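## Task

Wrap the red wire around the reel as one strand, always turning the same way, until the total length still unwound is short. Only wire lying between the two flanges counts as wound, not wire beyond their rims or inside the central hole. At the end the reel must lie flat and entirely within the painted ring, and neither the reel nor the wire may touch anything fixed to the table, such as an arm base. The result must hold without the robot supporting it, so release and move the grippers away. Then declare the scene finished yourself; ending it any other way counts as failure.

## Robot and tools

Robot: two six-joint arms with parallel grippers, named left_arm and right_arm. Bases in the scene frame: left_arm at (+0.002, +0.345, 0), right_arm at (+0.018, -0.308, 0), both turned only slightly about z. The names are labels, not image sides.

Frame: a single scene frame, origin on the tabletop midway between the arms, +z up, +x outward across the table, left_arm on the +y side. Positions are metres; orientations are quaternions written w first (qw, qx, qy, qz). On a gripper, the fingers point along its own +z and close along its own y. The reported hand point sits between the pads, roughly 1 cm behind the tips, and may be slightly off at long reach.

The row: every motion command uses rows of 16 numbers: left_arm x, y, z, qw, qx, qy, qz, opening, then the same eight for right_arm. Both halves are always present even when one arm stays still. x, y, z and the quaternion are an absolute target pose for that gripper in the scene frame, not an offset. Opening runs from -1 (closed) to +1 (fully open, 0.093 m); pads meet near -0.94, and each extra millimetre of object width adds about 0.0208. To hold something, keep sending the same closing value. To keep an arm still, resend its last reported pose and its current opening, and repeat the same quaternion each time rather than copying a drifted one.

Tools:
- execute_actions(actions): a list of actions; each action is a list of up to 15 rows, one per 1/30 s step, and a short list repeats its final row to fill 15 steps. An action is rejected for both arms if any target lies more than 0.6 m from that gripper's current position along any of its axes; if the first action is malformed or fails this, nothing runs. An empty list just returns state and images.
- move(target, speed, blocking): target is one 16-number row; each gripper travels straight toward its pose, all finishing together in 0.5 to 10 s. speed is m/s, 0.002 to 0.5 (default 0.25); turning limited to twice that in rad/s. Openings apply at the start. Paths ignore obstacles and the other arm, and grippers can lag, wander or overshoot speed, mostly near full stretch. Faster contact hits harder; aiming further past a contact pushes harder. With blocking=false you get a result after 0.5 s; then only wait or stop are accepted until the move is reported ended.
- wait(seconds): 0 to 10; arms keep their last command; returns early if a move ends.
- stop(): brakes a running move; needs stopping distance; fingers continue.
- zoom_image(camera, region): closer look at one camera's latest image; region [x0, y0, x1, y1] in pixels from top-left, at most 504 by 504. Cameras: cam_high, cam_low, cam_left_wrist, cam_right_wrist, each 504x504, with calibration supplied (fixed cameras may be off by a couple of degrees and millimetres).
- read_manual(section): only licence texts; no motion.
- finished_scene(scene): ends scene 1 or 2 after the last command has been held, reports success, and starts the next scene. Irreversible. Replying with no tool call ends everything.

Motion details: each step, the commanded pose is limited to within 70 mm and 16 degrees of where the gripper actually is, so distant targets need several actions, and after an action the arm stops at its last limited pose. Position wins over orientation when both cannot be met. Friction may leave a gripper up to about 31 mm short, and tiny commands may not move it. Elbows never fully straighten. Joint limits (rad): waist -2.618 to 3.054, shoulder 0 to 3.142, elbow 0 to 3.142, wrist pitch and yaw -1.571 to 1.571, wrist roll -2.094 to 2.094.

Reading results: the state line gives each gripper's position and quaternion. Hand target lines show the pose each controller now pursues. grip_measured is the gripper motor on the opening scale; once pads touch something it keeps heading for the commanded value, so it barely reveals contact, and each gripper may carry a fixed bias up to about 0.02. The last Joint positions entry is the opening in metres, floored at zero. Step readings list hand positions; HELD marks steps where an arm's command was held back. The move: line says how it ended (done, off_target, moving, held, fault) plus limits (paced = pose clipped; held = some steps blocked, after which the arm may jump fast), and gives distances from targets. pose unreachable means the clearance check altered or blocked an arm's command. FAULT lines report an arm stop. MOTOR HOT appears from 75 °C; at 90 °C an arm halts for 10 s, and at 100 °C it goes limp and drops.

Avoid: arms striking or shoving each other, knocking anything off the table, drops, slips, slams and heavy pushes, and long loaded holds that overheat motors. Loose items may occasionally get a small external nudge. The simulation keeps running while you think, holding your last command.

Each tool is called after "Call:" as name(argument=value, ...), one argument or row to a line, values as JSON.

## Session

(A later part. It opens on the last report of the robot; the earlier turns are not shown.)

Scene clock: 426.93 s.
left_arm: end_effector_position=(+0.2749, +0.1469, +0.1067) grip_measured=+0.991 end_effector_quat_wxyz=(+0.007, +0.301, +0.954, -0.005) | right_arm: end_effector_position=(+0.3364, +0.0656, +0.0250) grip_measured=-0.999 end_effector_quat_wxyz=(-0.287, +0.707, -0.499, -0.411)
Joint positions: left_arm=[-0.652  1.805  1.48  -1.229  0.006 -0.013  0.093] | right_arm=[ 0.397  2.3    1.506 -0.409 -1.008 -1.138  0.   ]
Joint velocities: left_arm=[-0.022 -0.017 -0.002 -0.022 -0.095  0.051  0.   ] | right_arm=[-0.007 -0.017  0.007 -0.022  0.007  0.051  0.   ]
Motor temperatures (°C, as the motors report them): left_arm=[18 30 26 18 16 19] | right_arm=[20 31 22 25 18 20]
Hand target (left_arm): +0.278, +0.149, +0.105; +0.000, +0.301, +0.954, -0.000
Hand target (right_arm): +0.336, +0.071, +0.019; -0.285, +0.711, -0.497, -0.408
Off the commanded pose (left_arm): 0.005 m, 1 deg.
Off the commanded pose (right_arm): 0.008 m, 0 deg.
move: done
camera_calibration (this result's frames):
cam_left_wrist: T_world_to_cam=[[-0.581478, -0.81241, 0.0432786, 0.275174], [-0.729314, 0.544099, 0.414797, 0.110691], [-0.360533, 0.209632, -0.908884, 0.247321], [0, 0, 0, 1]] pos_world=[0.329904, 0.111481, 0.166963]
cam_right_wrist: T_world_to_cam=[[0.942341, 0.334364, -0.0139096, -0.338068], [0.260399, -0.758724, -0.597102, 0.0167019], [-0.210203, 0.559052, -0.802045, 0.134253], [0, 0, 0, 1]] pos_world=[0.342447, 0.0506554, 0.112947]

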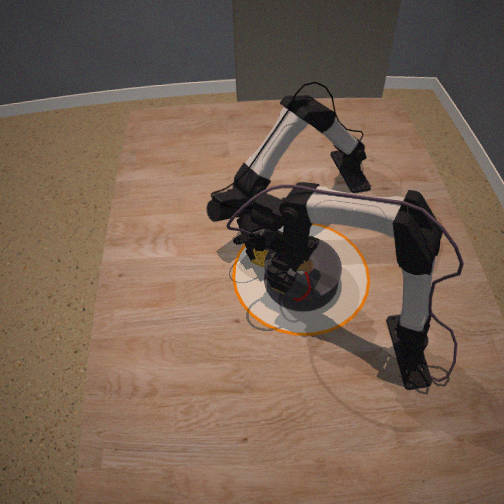

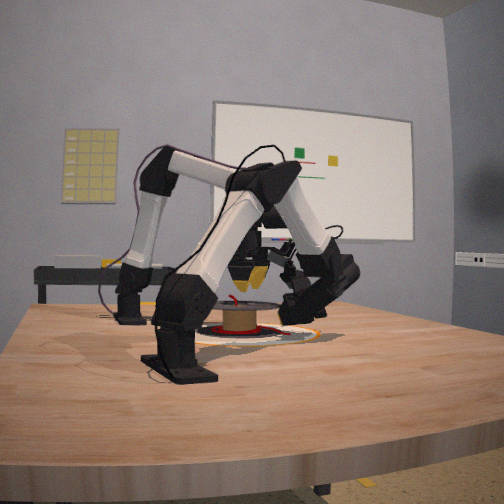

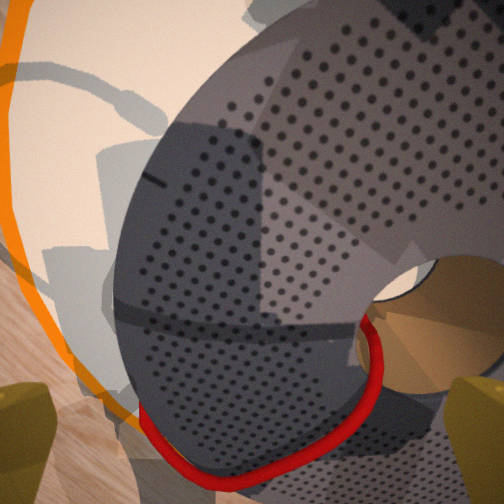

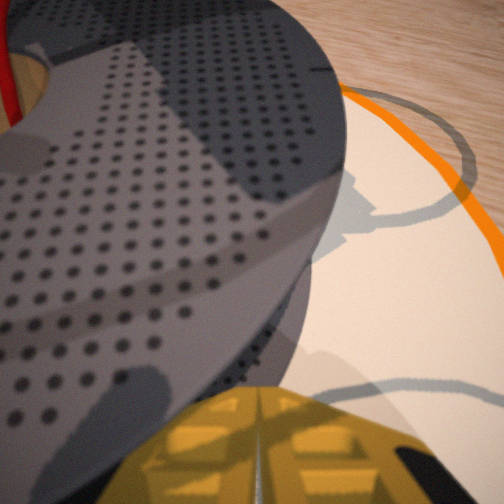

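Call:
move(
  target=[0.225,0.165,0.11,0,0.643,0.766,0,1.0,0.334,0.076,0.018,0.2868,-0.7094,0.4967,0.4096,-1],
  speed=0.15,
)

Call:
move(
  target=[0.1995,0.145,0.105,0,0.9397,0.342,0,1.0,0.334,0.078,-0.002,0.2868,-0.7094,0.4967,0.4096,-1],
  speed=0.12,
)

Scene clock: 431.27 s.
left_arm: end_effector_position=(+0.2295, +0.1644, +0.1065) grip_measured=+0.991 end_effector_quat_wxyz=(-0.005, +0.637, +0.771, -0.003) | right_arm: end_effector_position=(+0.3368, +0.0709, +0.0258) grip_measured=-0.999 end_effector_quat_wxyz=(-0.291, +0.708, -0.498, -0.408)
Joint positions: left_arm=[-0.695  1.652  1.302 -1.23   0.006  0.713  0.093] | right_arm=[ 0.408  2.3    1.506 -0.381 -1.001 -1.115  0.   ]
Joint velocities: left_arm=[-0.012  0.007  0.022 -0.051 -0.037  0.007  0.   ] | right_arm=[-0.017 -0.002  0.007  0.066 -0.066  0.081  0.   ]
Motor temperatures (°C, as the motors report them): left_arm=[18 31 26 18 16 19] | right_arm=[20 32 22 25 18 20]
Hand target (left_arm): +0.225, +0.166, +0.109; -0.000, +0.643, +0.766, +0.000
Hand target (right_arm): +0.334, +0.076, +0.018; -0.286, +0.710, -0.497, -0.409
Off the commanded pose (left_arm): 0.006 m, 1 deg.
Off the commanded pose (right_arm): 0.010 m, 1 deg.
move: done
camera_calibration (this result's frames):
cam_left_wrist: T_world_to_cam=[[-0.982459, -0.180243, 0.0478275, 0.250569], [-0.142174, 0.889944, 0.433342, -0.125402], [-0.120671, 0.418941, -0.899959, 0.136669], [0, 0, 0, 1]] pos_world=[0.244837, 0.0995078, 0.165354]
cam_right_wrist: T_world_to_cam=[[0.943513, 0.331311, -0.00416668, -0.340614], [0.263335, -0.757444, -0.59744, 0.0200475], [-0.201094, 0.562594, -0.801903, 0.128709], [0, 0, 0, 1]] pos_world=[0.341977, 0.0556228, 0.11377]

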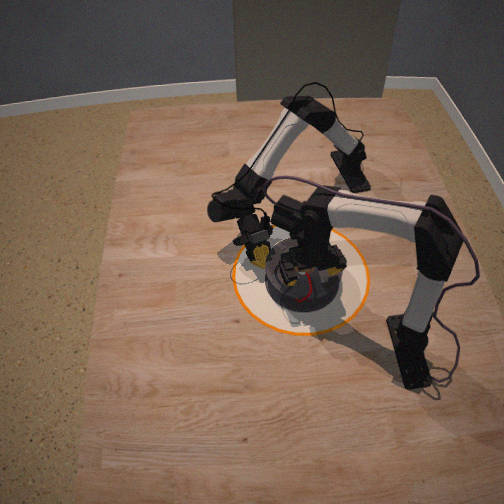

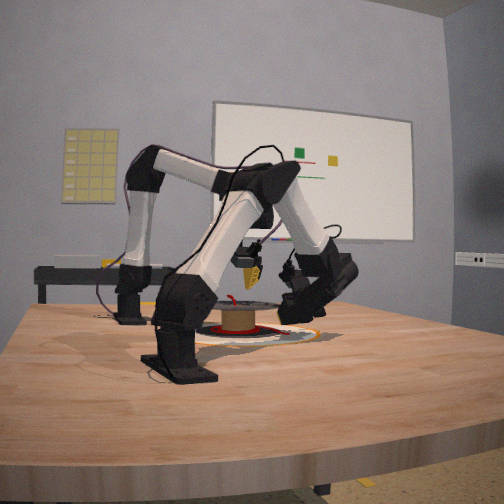

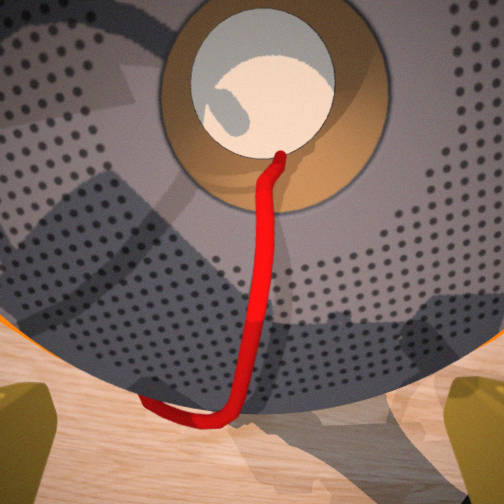

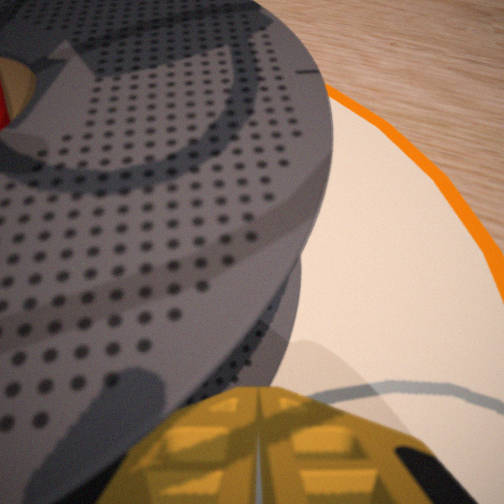

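Scene clock: 436.10 s.
left_arm: end_effector_position=(+0.2016, +0.1454, +0.1028) grip_measured=+0.991 end_effector_quat_wxyz=(-0.010, +0.937, +0.349, -0.008) | right_arm: end_effector_position=(+0.3394, +0.0757, +0.0102) grip_measured=-0.999 end_effector_quat_wxyz=(-0.296, +0.709, -0.494, -0.407)
Joint positions: left_arm=[-0.809  1.637  1.271 -1.229  0.006  1.646  0.093] | right_arm=[ 0.413  2.343  1.506 -0.317 -1.001 -1.106  0.   ]
Joint velocities: left_arm=[-0.002  0.007  0.002 -0.051 -0.007 -0.022  0.   ] | right_arm=[ 0.002  0.012 -0.012  0.007 -0.022  0.022  0.   ]
Motor temperatures (°C, as the motors report them): left_arm=[18 31 26 18 16 19] | right_arm=[20 33 22 25 18 20]
Hand target (left_arm): +0.199, +0.146, +0.105; -0.001, +0.940, +0.342, -0.000
Hand target (right_arm): +0.333, +0.077, -0.002; -0.287, +0.710, -0.497, -0.409
Off the commanded pose (left_arm): 0.003 m, 2 deg.
Off the commanded pose (right_arm): 0.013 m, 1 deg.
move: off_target (right_arm)
camera_calibration (this result's frames):
cam_left_wrist: T_world_to_cam=[[-0.646508, 0.760412, 0.0616549, 0.0140191], [0.706927, 0.566723, 0.423177, -0.234005], [0.286847, 0.317173, -0.903947, 0.0710262], [0, 0, 0, 1]] pos_world=[0.154115, 0.0994285, 0.162365]
cam_right_wrist: T_world_to_cam=[[0.943227, 0.332055, 0.00785974, -0.344785], [0.269744, -0.751992, -0.601454, 0.0110517], [-0.193806, 0.569428, -0.798869, 0.110944], [0, 0, 0, 1]] pos_world=[0.343731, 0.0596241, 0.0979865]

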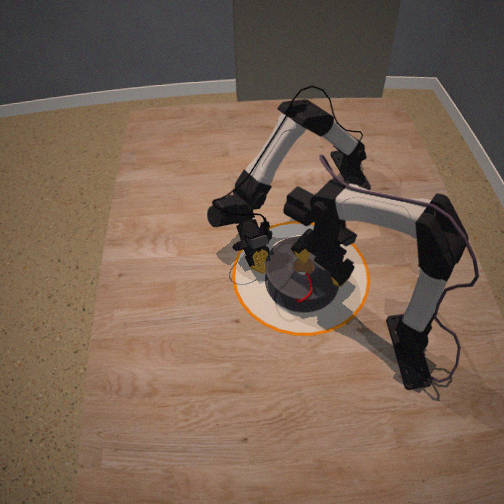

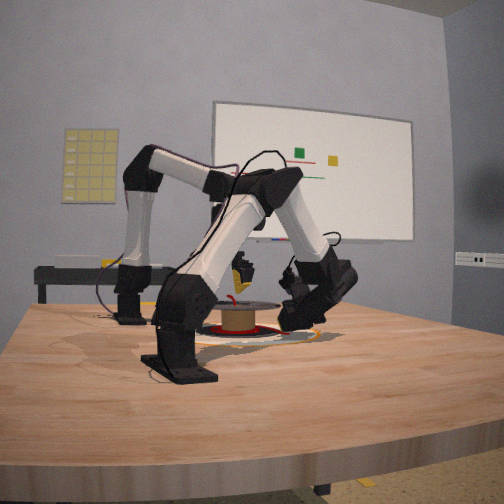

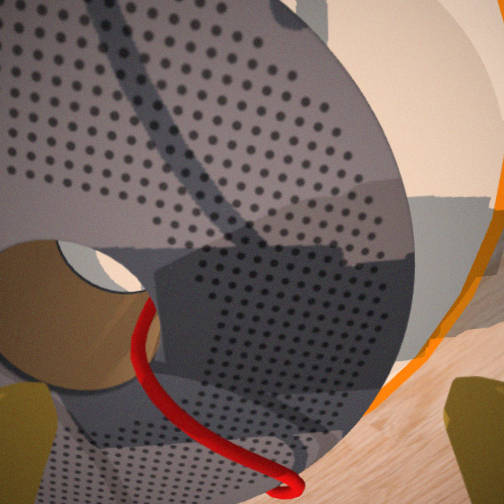

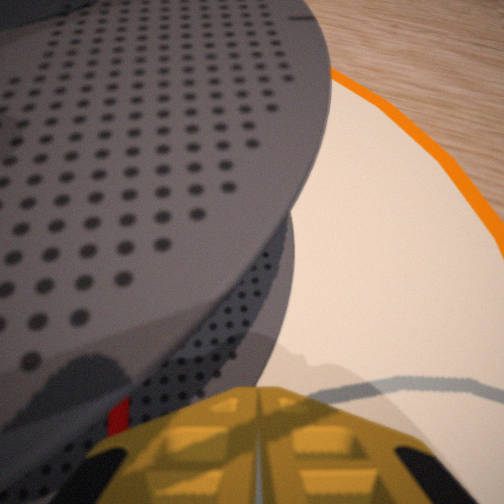

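Call:
move(
  target=[0.177,0.131,0.105,0,0.8434,0.5373,0,1.0,0.322,0.080,0.002,0.2868,-0.7094,0.4967,0.4096,-1],
  speed=0.08,
)

Scene clock: 440.07 s.
left_arm: end_effector_position=(+0.1791, +0.1313, +0.1039) grip_measured=+0.991 end_effector_quat_wxyz=(-0.010, +0.843, +0.537, -0.004) | right_arm: end_effector_position=(+0.3338, +0.0794, +0.0082) grip_measured=-0.999 end_effector_quat_wxyz=(-0.300, +0.707, -0.493, -0.409)
Joint positions: left_arm=[-0.903  1.616  1.252 -1.229  0.006  1.132  0.093] | right_arm=[ 0.426  2.335  1.471 -0.257 -1.001 -1.076  0.   ]
Joint velocities: left_arm=[ 0.012  0.002  0.002 -0.007 -0.037 -0.022  0.001] | right_arm=[-0.007 -0.017 -0.002 -0.022  0.007 -0.007  0.   ]
Motor temperatures (°C, as the motors report them): left_arm=[18 31 26 19 16 19] | right_arm=[20 34 22 25 18 20]
Hand target (left_arm): +0.177, +0.132, +0.105; -0.001, +0.843, +0.537, -0.000
Hand target (right_arm): +0.322, +0.080, +0.002; -0.286, +0.710, -0.497, -0.409
Off the commanded pose (left_arm): 0.002 m, 1 deg.
Off the commanded pose (right_arm): 0.013 m, 2 deg.
move: off_target (right_arm)
camera_calibration (this result's frames):
cam_left_wrist: T_world_to_cam=[[-0.901086, 0.429573, 0.0592561, 0.0993489], [0.410844, 0.801983, 0.433624, -0.189533], [0.138751, 0.415078, -0.899143, 0.0960677], [0, 0, 0, 1]] pos_world=[0.154061, 0.0694492, 0.162678]
cam_right_wrist: T_world_to_cam=[[0.943799, 0.330281, 0.0125827, -0.340836], [0.269447, -0.746797, -0.608023, 0.0139108], [-0.191422, 0.577242, -0.79382, 0.104688], [0, 0, 0, 1]] pos_world=[0.337971, 0.0625299, 0.0958499]

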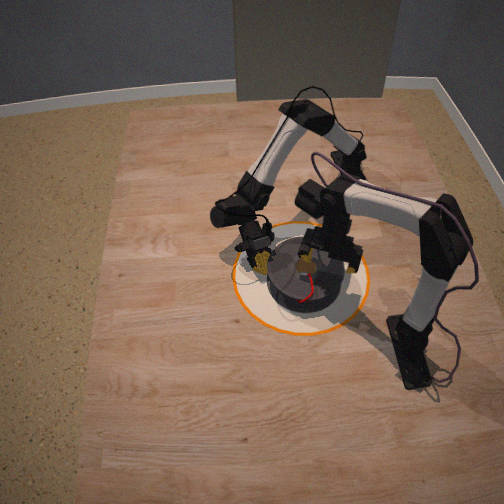

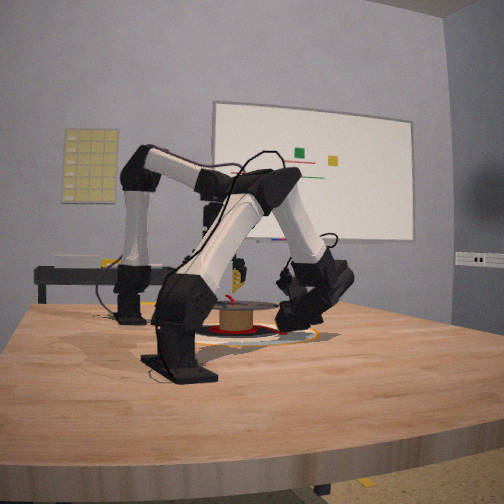

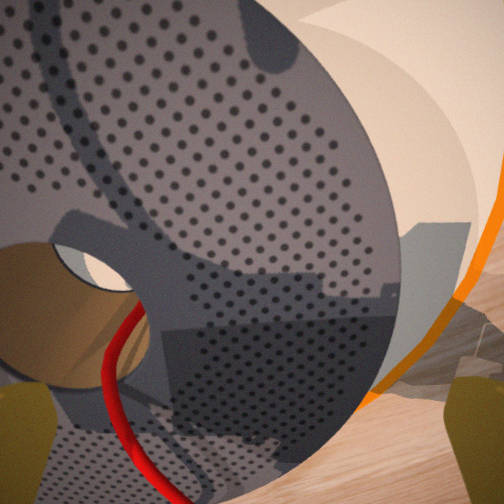

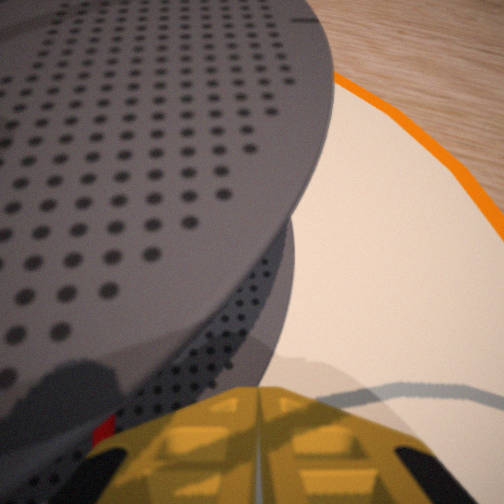

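Call:
move(
  target=[0.166,0.1125,0.105,0,0.737,0.676,0,1.0,0.352,0.03,0.03,0.2868,-0.7094,0.4967,0.4096,-0.3],
  speed=0.1,
)

Scene clock: 445.03 s.
left_arm: end_effector_position=(+0.1631, +0.1190, +0.1039) grip_measured=+0.991 end_effector_quat_wxyz=(-0.011, +0.737, +0.676, -0.002) | right_arm: end_effector_position=(+0.3454, +0.0303, +0.0147) grip_measured=-0.303 end_effector_quat_wxyz=(-0.273, +0.707, -0.504, -0.413)
Joint positions: left_arm=[-0.975  1.616  1.252 -1.229  0.006  0.709  0.093] | right_arm=[ 0.318  2.323  1.527 -0.566 -1.023 -1.294  0.031]
Joint velocities: left_arm=[ 0.007  0.012  0.012 -0.11   0.007 -0.007 -0.   ] | right_arm=[ 0.002 -0.007 -0.007 -0.022  0.007 -0.095 -0.   ]
Motor temperatures (°C, as the motors report them): left_arm=[18 31 25 19 16 19] | right_arm=[20 36 22 25 18 20]
Hand target (left_arm): +0.166, +0.113, +0.105; -0.000, +0.737, +0.676, -0.000
Hand target (right_arm): +0.352, +0.031, +0.031; -0.289, +0.708, -0.497, -0.411
Off the commanded pose (left_arm): 0.007 m, 1 deg.
Off the commanded pose (right_arm): 0.017 m, 2 deg.
move: off_target (right_arm)
camera_calibration (this result's frames):
cam_left_wrist: T_world_to_cam=[[-0.993971, 0.0943591, 0.0558317, 0.14563], [0.109342, 0.890591, 0.441467, -0.135295], [-0.00806683, 0.44491, -0.895539, 0.123408], [0, 0, 0, 1]] pos_world=[0.160541, 0.0518452, 0.162114]
cam_right_wrist: T_world_to_cam=[[0.940432, 0.337692, -0.0393832, -0.333898], [0.252136, -0.770453, -0.585517, -0.015575], [-0.228067, 0.540709, -0.809703, 0.15449], [0, 0, 0, 1]] pos_world=[0.353169, 0.0172205, 0.102822]

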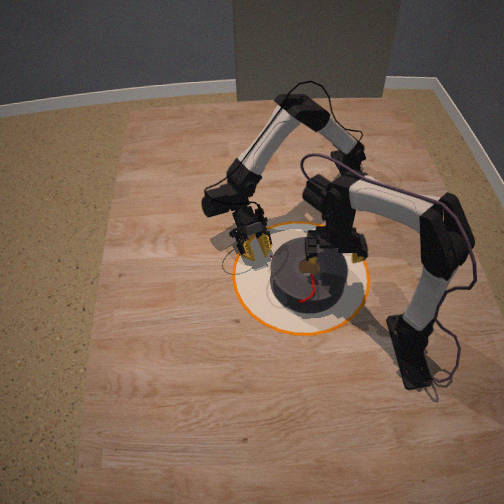

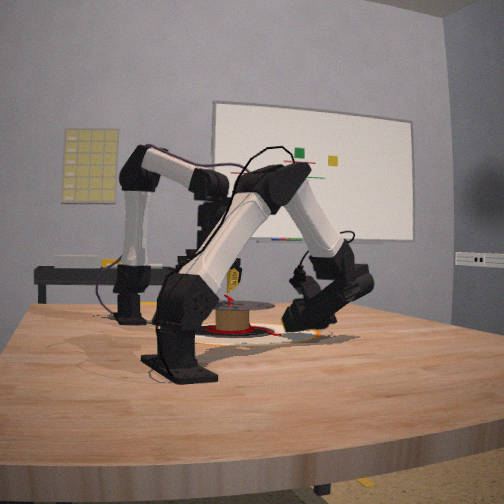

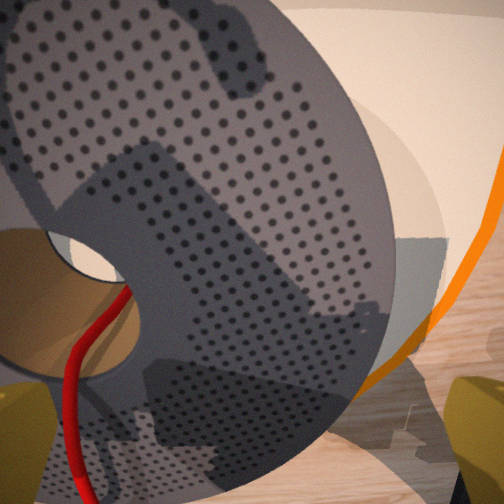

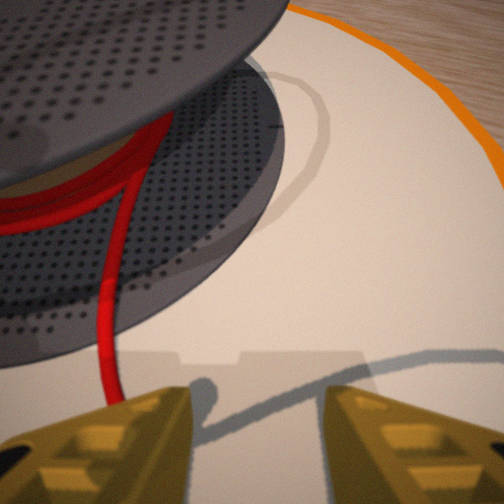

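Call:
move(
  target=[0.160,0.108,0.105,0,0.737,0.676,0,1.0,0.325,-0.005,0.045,0.2868,-0.7094,0.4967,0.4096,-0.3],
  speed=0.1,
)

Scene clock: 446.53 s.
left_arm: end_effector_position=(+0.1570, +0.1148, +0.1039) grip_measured=+0.991 end_effector_quat_wxyz=(-0.011, +0.736, +0.677, -0.001) | right_arm: end_effector_position=(+0.3318, +0.0010, +0.0450) grip_measured=-0.303 end_effector_quat_wxyz=(-0.293, +0.714, -0.493, -0.402)
Joint positions: left_arm=[-1.002  1.616  1.252 -1.229  0.006  0.68   0.093] | right_arm=[ 0.27   2.173  1.401 -0.618 -1.03  -1.386  0.031]
Joint velocities: left_arm=[ 0.017 -0.022 -0.007 -0.007 -0.037  0.007 -0.   ] | right_arm=[-0.012 -0.002  0.027 -0.007 -0.022  0.007 -0.   ]
Motor temperatures (°C, as the motors report them): left_arm=[18 31 26 19 16 19] | right_arm=[20 36 22 25 18 20]
Hand target (left_arm): +0.160, +0.108, +0.105; -0.000, +0.737, +0.676, -0.000
Hand target (right_arm): +0.326, -0.004, +0.046; -0.288, +0.709, -0.497, -0.410
Off the commanded pose (left_arm): 0.008 m, 1 deg.
Off the commanded pose (right_arm): 0.009 m, 1 deg.
move: done
camera_calibration (this result's frames):
cam_left_wrist: T_world_to_cam=[[-0.994207, 0.0920634, 0.0554677, 0.140322], [0.107128, 0.89062, 0.441949, -0.130584], [-0.00871328, 0.445331, -0.895324, 0.125264], [0, 0, 0, 1]] pos_world=[0.15459, 0.0475982, 0.16208]
cam_right_wrist: T_world_to_cam=[[0.940964, 0.338292, 0.0120967, -0.312569], [0.280079, -0.75798, -0.589085, -0.0261037], [-0.190114, 0.557696, -0.80798, 0.179014], [0, 0, 0, 1]] pos_world=[0.33546, -0.013882, 0.133043]

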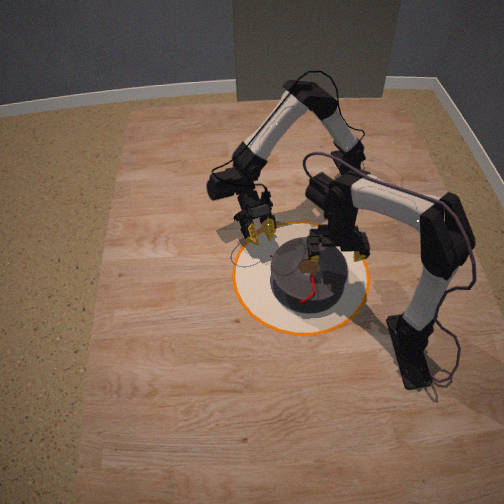

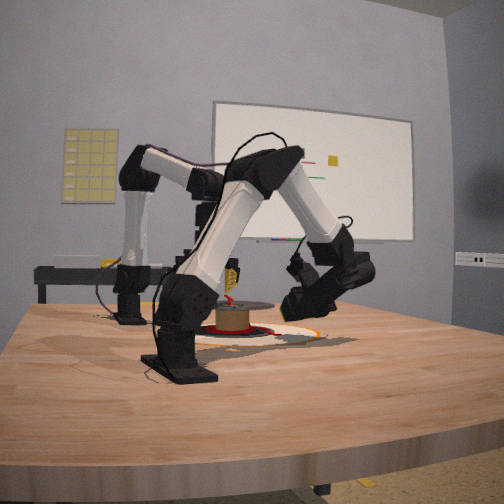

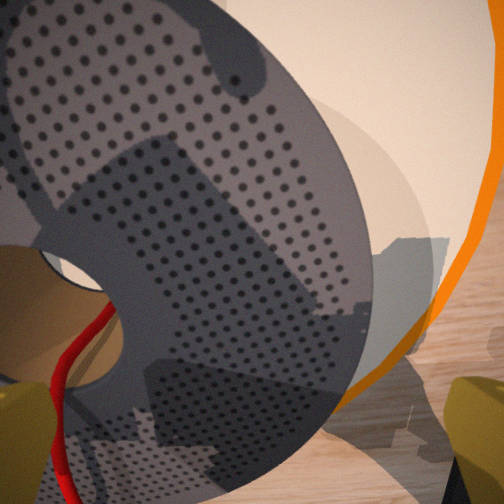

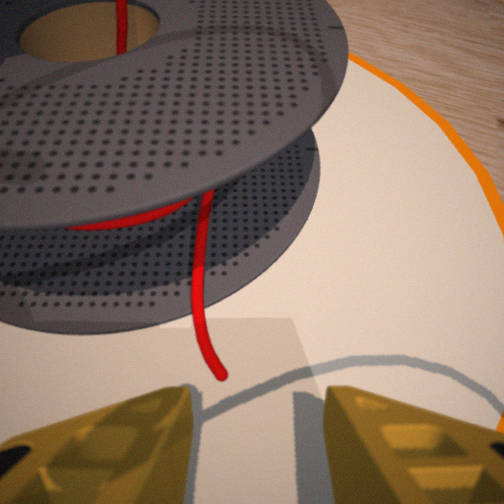

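Call:
move(
  target=[0.160,0.108,0.105,0,0.737,0.676,0,1.0,0.306,0.028,0.028,0.25,-0.75,0.433,0.433,-0.5],
  speed=0.08,
)

Scene clock: 449.43 s.
left_arm: end_effector_position=(+0.1570, +0.1148, +0.1039) grip_measured=+0.991 end_effector_quat_wxyz=(-0.011, +0.736, +0.677, -0.001) | right_arm: end_effector_position=(+0.3078, +0.0234, +0.0288) grip_measured=-0.497 end_effector_quat_wxyz=(-0.253, +0.751, -0.439, -0.424)
Joint positions: left_arm=[-1.002  1.616  1.252 -1.229  0.006  0.679  0.093] | right_arm=[ 0.344  2.282  1.526 -0.792 -1.033 -1.552  0.021]
Joint velocities: left_arm=[-0.007  0.022  0.002  0.037 -0.007 -0.007 -0.001] | right_arm=[ 0.012  0.002  0.017 -0.037 -0.007  0.007  0.   ]
Motor temperatures (°C, as the motors report them): left_arm=[18 31 26 19 16 19] | right_arm=[20 36 22 24 18 20]
Hand target (left_arm): +0.160, +0.108, +0.105; -0.000, +0.737, +0.676, -0.000
Hand target (right_arm): +0.306, +0.027, +0.029; -0.250, +0.750, -0.434, -0.432
Off the commanded pose (left_arm): 0.008 m, 1 deg.
Off the commanded pose (right_arm): 0.005 m, 1 deg.
move: done
camera_calibration (this result's frames):
cam_left_wrist: T_world_to_cam=[[-0.994278, 0.0913044, 0.0554579, 0.140421], [0.106444, 0.890696, 0.441962, -0.130487], [-0.0090431, 0.445336, -0.895318, 0.125315], [0, 0, 0, 1]] pos_world=[0.154641, 0.0475957, 0.162079]
cam_right_wrist: T_world_to_cam=[[0.875596, 0.483039, -0.00220937, -0.280135], [0.391225, -0.711835, -0.583296, -0.0473975], [-0.283327, 0.509867, -0.812257, 0.178842], [0, 0, 0, 1]] pos_world=[0.314499, 0.0103914, 0.117]

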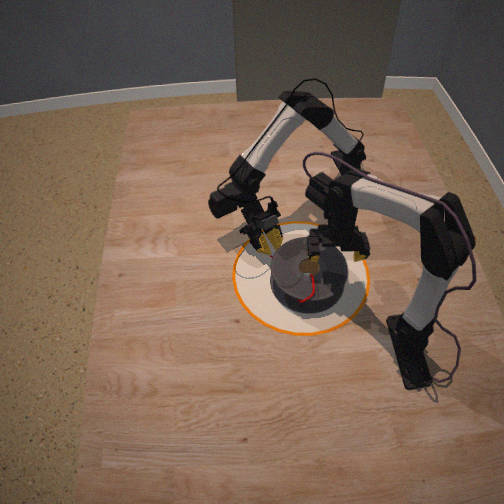

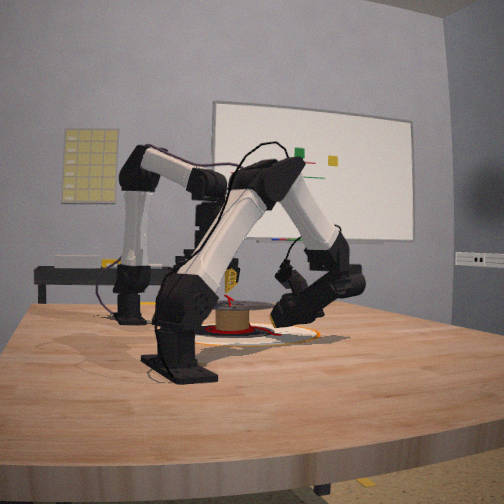

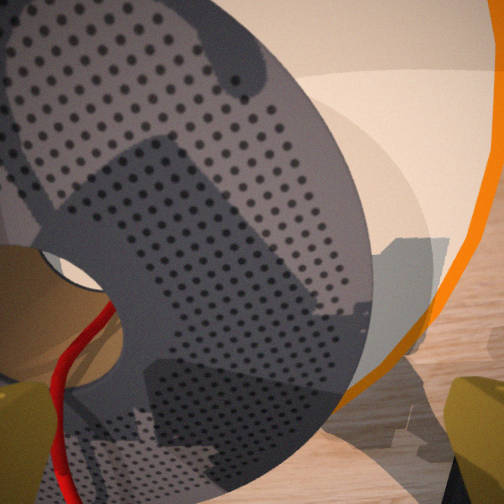

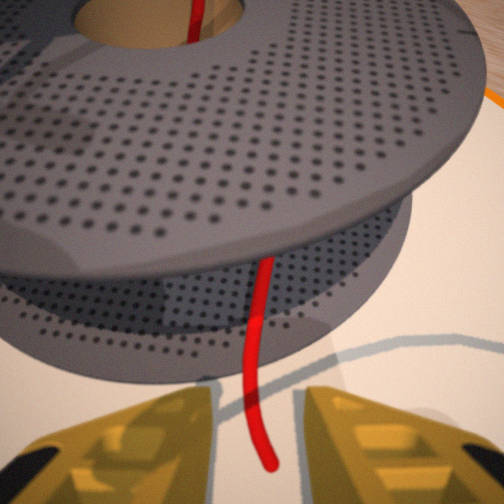

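Call:
move(
  target=[0.160,0.108,0.105,0,0.737,0.676,0,1.0,0.303,0.033,-0.004,0.25,-0.75,0.433,0.433,-0.5],
  speed=0.04,
)

Scene clock: 451.30 s.
left_arm: end_effector_position=(+0.1570, +0.1148, +0.1039) grip_measured=+0.991 end_effector_quat_wxyz=(-0.011, +0.736, +0.677, -0.001) | right_arm: end_effector_position=(+0.3091, +0.0301, +0.0086) grip_measured=-0.497 end_effector_quat_wxyz=(-0.257, +0.750, -0.433, -0.428)
Joint positions: left_arm=[-1.002  1.616  1.252 -1.229  0.006  0.679  0.093] | right_arm=[ 0.354  2.338  1.526 -0.721 -1.044 -1.545  0.021]
Joint velocities: left_arm=[-0.002 -0.002 -0.002 -0.022  0.007 -0.022  0.   ] | right_arm=[-0.007  0.002  0.027 -0.007 -0.066 -0.007 -0.001]
Motor temperatures (°C, as the motors report them): left_arm=[18 31 26 19 16 19] | right_arm=[20 36 22 24 18 20]
Hand target (left_arm): +0.160, +0.108, +0.105; -0.000, +0.737, +0.676, -0.000
Hand target (right_arm): +0.302, +0.032, -0.004; -0.250, +0.750, -0.433, -0.433
Off the commanded pose (left_arm): 0.008 m, 1 deg.
Off the commanded pose (right_arm): 0.014 m, 1 deg.
move: off_target (right_arm)
camera_calibration (this result's frames):
cam_left_wrist: T_world_to_cam=[[-0.994313, 0.0909248, 0.055453, 0.140471], [0.106102, 0.890734, 0.441968, -0.130438], [-0.009208, 0.445338, -0.895315, 0.12534], [0, 0, 0, 1]] pos_world=[0.154666, 0.0475944, 0.162079]
cam_right_wrist: T_world_to_cam=[[0.872481, 0.488616, 0.00552635, -0.283846], [0.396282, -0.700901, -0.593041, -0.0567272], [-0.285896, 0.519607, -0.805153, 0.159818], [0, 0, 0, 1]] pos_world=[0.315822, 0.0158893, 0.0966049]

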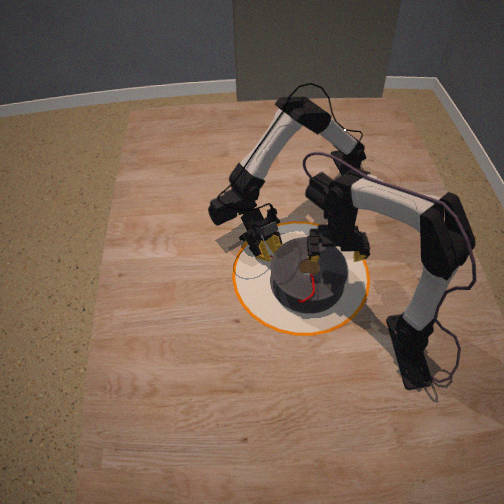

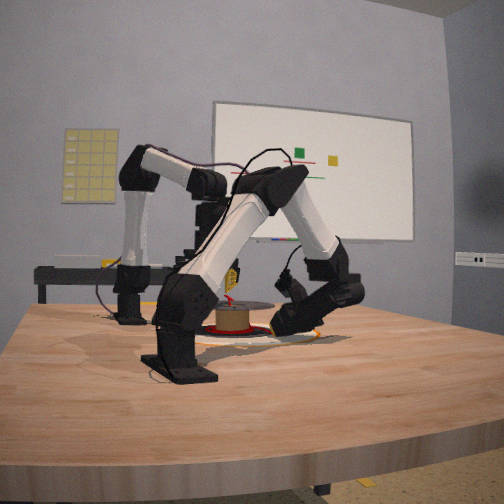

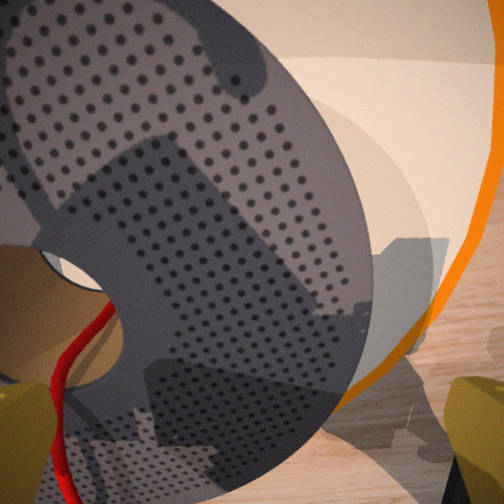

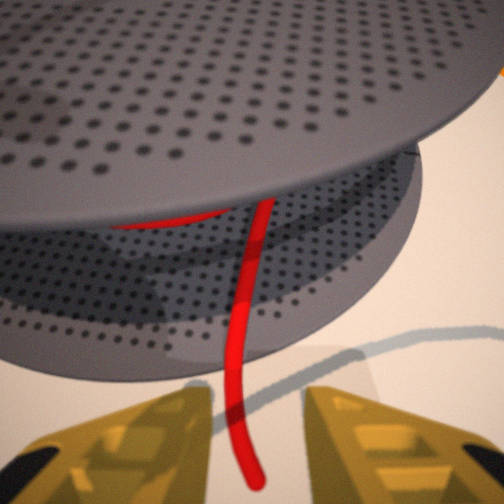

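Call:
move(
  target=[0.160,0.108,0.105,0,0.737,0.676,0,1.0,0.303,0.035,-0.014,0.25,-0.75,0.433,0.433,-0.5],
  speed=0.03,
)

Scene clock: 454.63 s.
left_arm: end_effector_position=(+0.1570, +0.1148, +0.1039) grip_measured=+0.991 end_effector_quat_wxyz=(-0.011, +0.736, +0.677, -0.001) | right_arm: end_effector_position=(+0.3099, +0.0328, +0.0080) grip_measured=-0.497 end_effector_quat_wxyz=(-0.264, +0.745, -0.431, -0.435)
Joint positions: left_arm=[-1.002  1.616  1.252 -1.229  0.006  0.679  0.093] | right_arm=[ 0.354  2.348  1.526 -0.7   -1.068 -1.535  0.021]
Joint velocities: left_arm=[-0.007  0.007 -0.007 -0.007 -0.051 -0.066 -0.001] | right_arm=[-0.007 -0.017 -0.002  0.037  0.007 -0.022  0.   ]
Motor temperatures (°C, as the motors report them): left_arm=[18 30 26 19 16 19] | right_arm=[20 36 22 24 18 20]
Hand target (left_arm): +0.160, +0.108, +0.105; -0.000, +0.737, +0.676, -0.000
Hand target (right_arm): +0.302, +0.034, -0.013; -0.250, +0.750, -0.433, -0.433
Off the commanded pose (left_arm): 0.008 m, 1 deg.
Off the commanded pose (right_arm): 0.023 m, 2 deg.
move: off_target (right_arm)
camera_calibration (this result's frames):
cam_left_wrist: T_world_to_cam=[[-0.994313, 0.0909248, 0.055453, 0.140471], [0.106102, 0.890734, 0.441968, -0.130438], [-0.009208, 0.445338, -0.895315, 0.12534], [0, 0, 0, 1]] pos_world=[0.154666, 0.0475944, 0.162079]
cam_right_wrist: T_world_to_cam=[[0.87425, 0.485413, 0.0077892, -0.286329], [0.388146, -0.689252, -0.61178, -0.0532155], [-0.291597, 0.537872, -0.79099, 0.159219], [0, 0, 0, 1]] pos_world=[0.317407, 0.0166698, 0.0956146]

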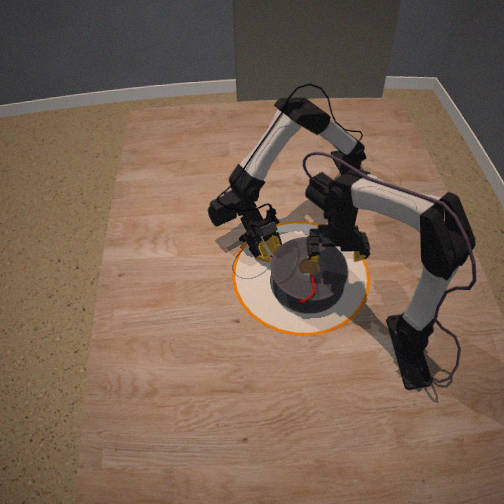

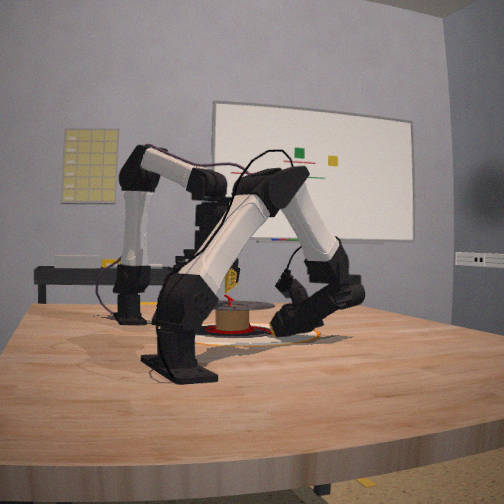

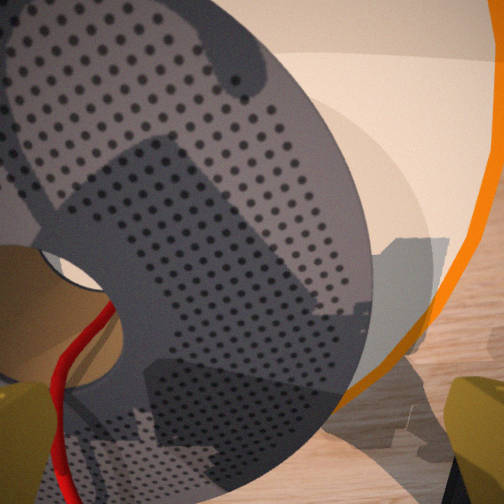

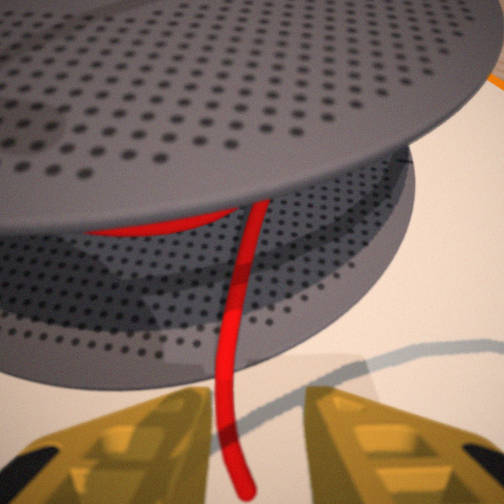

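Call:
execute_actions(
  actions=[
    [[0.157,0.1148,0.1039,0,0.737,0.676,0,1.0,0.308,0.033,0.002,0.25,-0.75,0.433,0.433,-0.8]],
    [[0.157,0.1148,0.1039,0,0.737,0.676,0,1.0,0.308,0.033,0.002,0.25,-0.75,0.433,0.433,-1]],
    [[0.157,0.1148,0.1039,0,0.737,0.676,0,1.0,0.308,0.033,0.002,0.25,-0.75,0.433,0.433,-1]],
  ],
)

Scene clock: 456.67 s.
left_arm: end_effector_position=(+0.1576, +0.1139, +0.1039) grip_measured=+0.991 end_effector_quat_wxyz=(-0.009, +0.736, +0.677, -0.002) | right_arm: end_effector_position=(+0.3069, +0.0314, +0.0081) grip_measured=-0.991 end_effector_quat_wxyz=(-0.258, +0.743, -0.433, -0.440)
Joint positions: left_arm=[-1.002  1.616  1.252 -1.224  0.006  0.679  0.093] | right_arm=[ 0.355  2.349  1.526 -0.721 -1.07  -1.543  0.   ]
Joint velocities: left_arm=[-0.007  0.007 -0.007  0.007  0.037  0.037 -0.   ] | right_arm=[ 0.012 -0.002 -0.022 -0.051 -0.037  0.037  0.   ]
Motor temperatures (°C, as the motors report them): left_arm=[18 30 26 19 16 19] | right_arm=[20 37 22 24 18 20]
Hand target (left_arm): +0.157, +0.115, +0.104; -0.000, +0.737, +0.676, -0.000
Hand target (right_arm): +0.308, +0.033, +0.002; -0.250, +0.750, -0.433, -0.433
Off the commanded pose (left_arm): 0.001 m, 1 deg.
Off the commanded pose (right_arm): 0.006 m, 1 deg.
Step readings (end_effector_position; steps 1 to 15: 1st action; 16 to 30: 2nd action; 31 to 45: 3rd action):
0: left_arm (+0.1570, +0.1148, +0.1039) | right_arm (+0.3099, +0.0329, +0.0080)
1: left_arm (+0.1570, +0.1148, +0.1039) | right_arm (+0.3094, +0.0326, +0.0081)
2: left_arm (+0.1571, +0.1146, +0.1039) | right_arm (+0.3082, +0.0322, +0.0081)
4: left_arm (+0.1573, +0.1143, +0.1039) | right_arm (+0.3073, +0.0316, +0.0081)
8: left_arm (+0.1575, +0.1141, +0.1039) | right_arm (+0.3072, +0.0316, +0.0081)
15: left_arm (+0.1576, +0.1139, +0.1039) | right_arm (+0.3072, +0.0316, +0.0081)
16: left_arm (+0.1576, +0.1139, +0.1039) | right_arm (+0.3070, +0.0315, +0.0081)
17: left_arm (+0.1576, +0.1139, +0.1039) | right_arm (+0.3069, +0.0314, +0.0081)
19: left_arm (+0.1576, +0.1139, +0.1039) | right_arm (+0.3069, +0.0314, +0.0081)
23: left_arm (+0.1576, +0.1139, +0.1039) | right_arm (+0.3069, +0.0314, +0.0081)
30: left_arm (+0.1576, +0.1139, +0.1039) | right_arm (+0.3069, +0.0314, +0.0081)
31: left_arm (+0.1576, +0.1139, +0.1039) | right_arm (+0.3069, +0.0314, +0.0081)
32: left_arm (+0.1576, +0.1139, +0.1039) | right_arm (+0.3069, +0.0314, +0.0081)
34: left_arm (+0.1576, +0.1139, +0.1039) | right_arm (+0.3069, +0.0314, +0.0081)
38: left_arm (+0.1576, +0.1139, +0.1039) | right_arm (+0.3069, +0.0314, +0.0081)
45: end_effector_position above
camera_calibration (this result's frames):
cam_left_wrist: T_world_to_cam=[[-0.994451, 0.0911294, 0.0525526, 0.141475], [0.10497, 0.892402, 0.438862, -0.129366], [-0.0069049, 0.441943, -0.897017, 0.125936], [0, 0, 0, 1]] pos_world=[0.155139, 0.0468972, 0.162306]
cam_right_wrist: T_world_to_cam=[[0.872331, 0.488868, -0.00687673, -0.282424], [0.38247, -0.691102, -0.613265, -0.0511304], [-0.304558, 0.53234, -0.789847, 0.163262], [0, 0, 0, 1]] pos_world=[0.315646, 0.0158208, 0.0956534]

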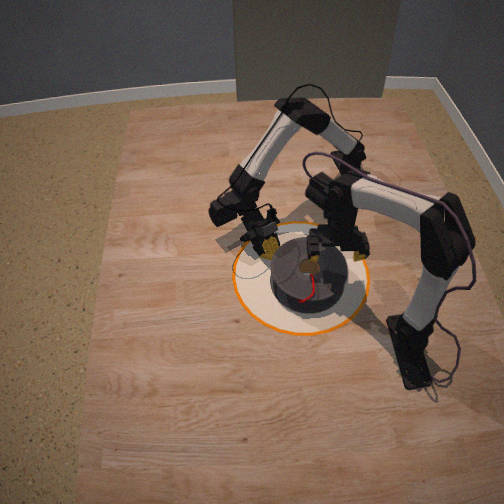

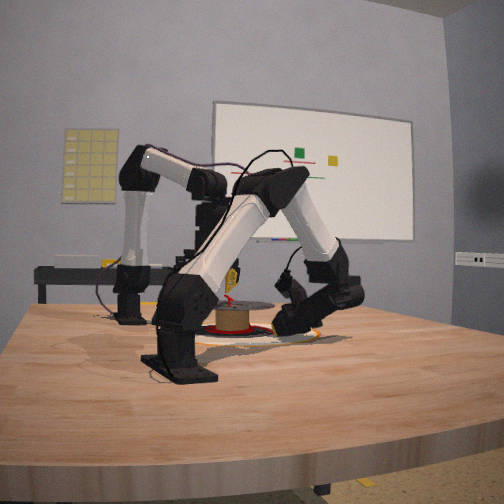

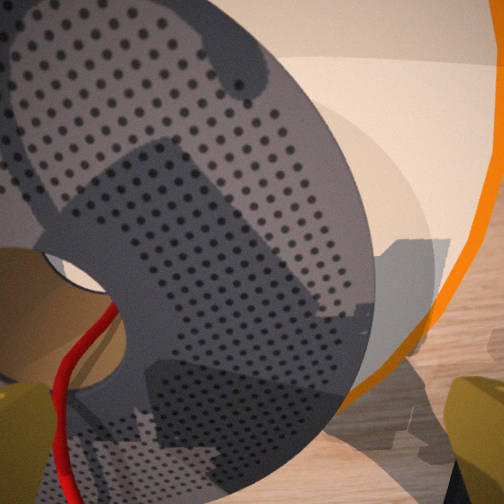

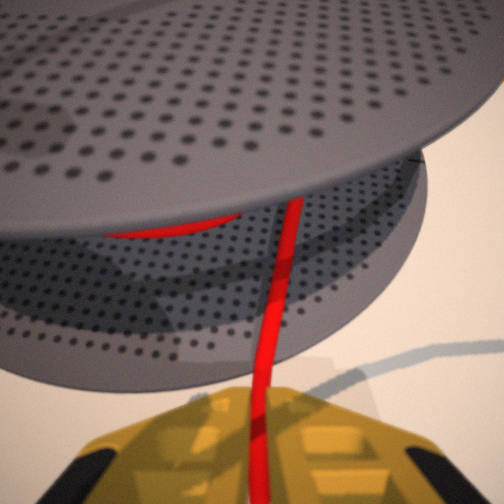

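Call:
move(
  target=[0.166,0.078,0.104,0,0.537,0.843,0,1.0,0.308,0.033,0.002,0.25,-0.75,0.433,0.433,-1],
  speed=0.12,
)

Scene clock: 459.97 s.
left_arm: end_effector_position=(+0.1639, +0.0836, +0.1053) grip_measured=+0.991 end_effector_quat_wxyz=(-0.002, +0.537, +0.843, -0.002) | right_arm: end_effector_position=(+0.3068, +0.0315, +0.0083) grip_measured=-0.991 end_effector_quat_wxyz=(-0.258, +0.743, -0.432, -0.440)
Joint positions: left_arm=[-1.041  1.71   1.362 -1.224  0.006  0.121  0.093] | right_arm=[ 0.355  2.349  1.526 -0.721 -1.071 -1.543  0.   ]
Joint velocities: left_arm=[-0.007  0.002  0.007 -0.066 -0.007  0.007 -0.   ] | right_arm=[ 0.007  0.002 -0.022  0.051  0.007  0.095  0.   ]
Motor temperatures (°C, as the motors report them): left_arm=[18 30 26 19 16 19] | right_arm=[20 37 22 24 18 20]
Hand target (left_arm): +0.165, +0.078, +0.104; -0.000, +0.538, +0.843, -0.000
Hand target (right_arm): +0.308, +0.033, +0.002; -0.250, +0.750, -0.433, -0.433
Off the commanded pose (left_arm): 0.006 m, 0 deg.
Off the commanded pose (right_arm): 0.007 m, 1 deg.
move: done
camera_calibration (this result's frames):
cam_left_wrist: T_world_to_cam=[[-0.909193, -0.414106, 0.0434138, 0.179637], [-0.356729, 0.828478, 0.431703, -0.0218012], [-0.214738, 0.377015, -0.90097, 0.180542], [0, 0, 0, 1]] pos_world=[0.194317, 0.0243834, 0.164276]
cam_right_wrist: T_world_to_cam=[[0.872218, 0.489074, -0.0065683, -0.282388], [0.382333, -0.690107, -0.614471, -0.0508741], [-0.305055, 0.533441, -0.788912, 0.163474], [0, 0, 0, 1]] pos_world=[0.315624, 0.0157963, 0.0958515]

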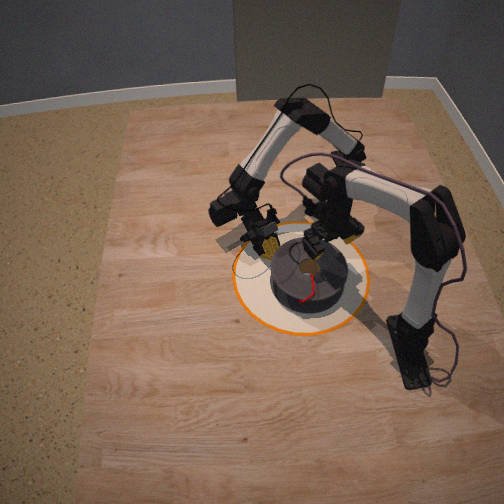

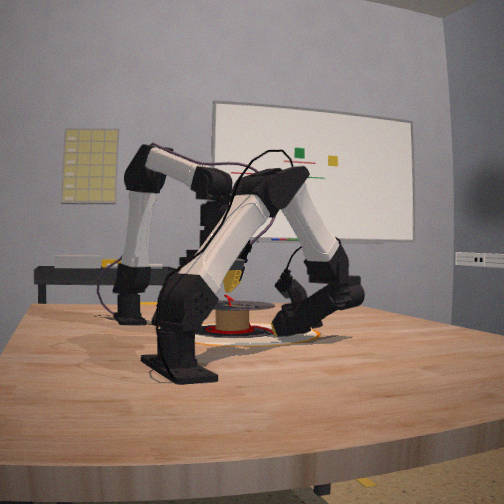

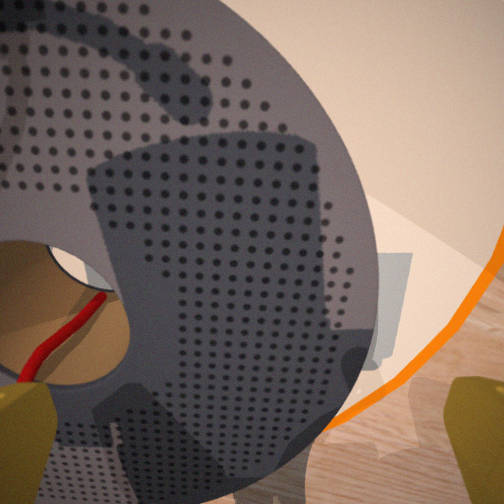

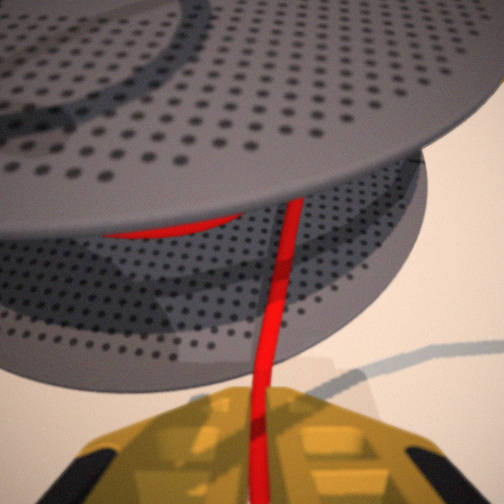

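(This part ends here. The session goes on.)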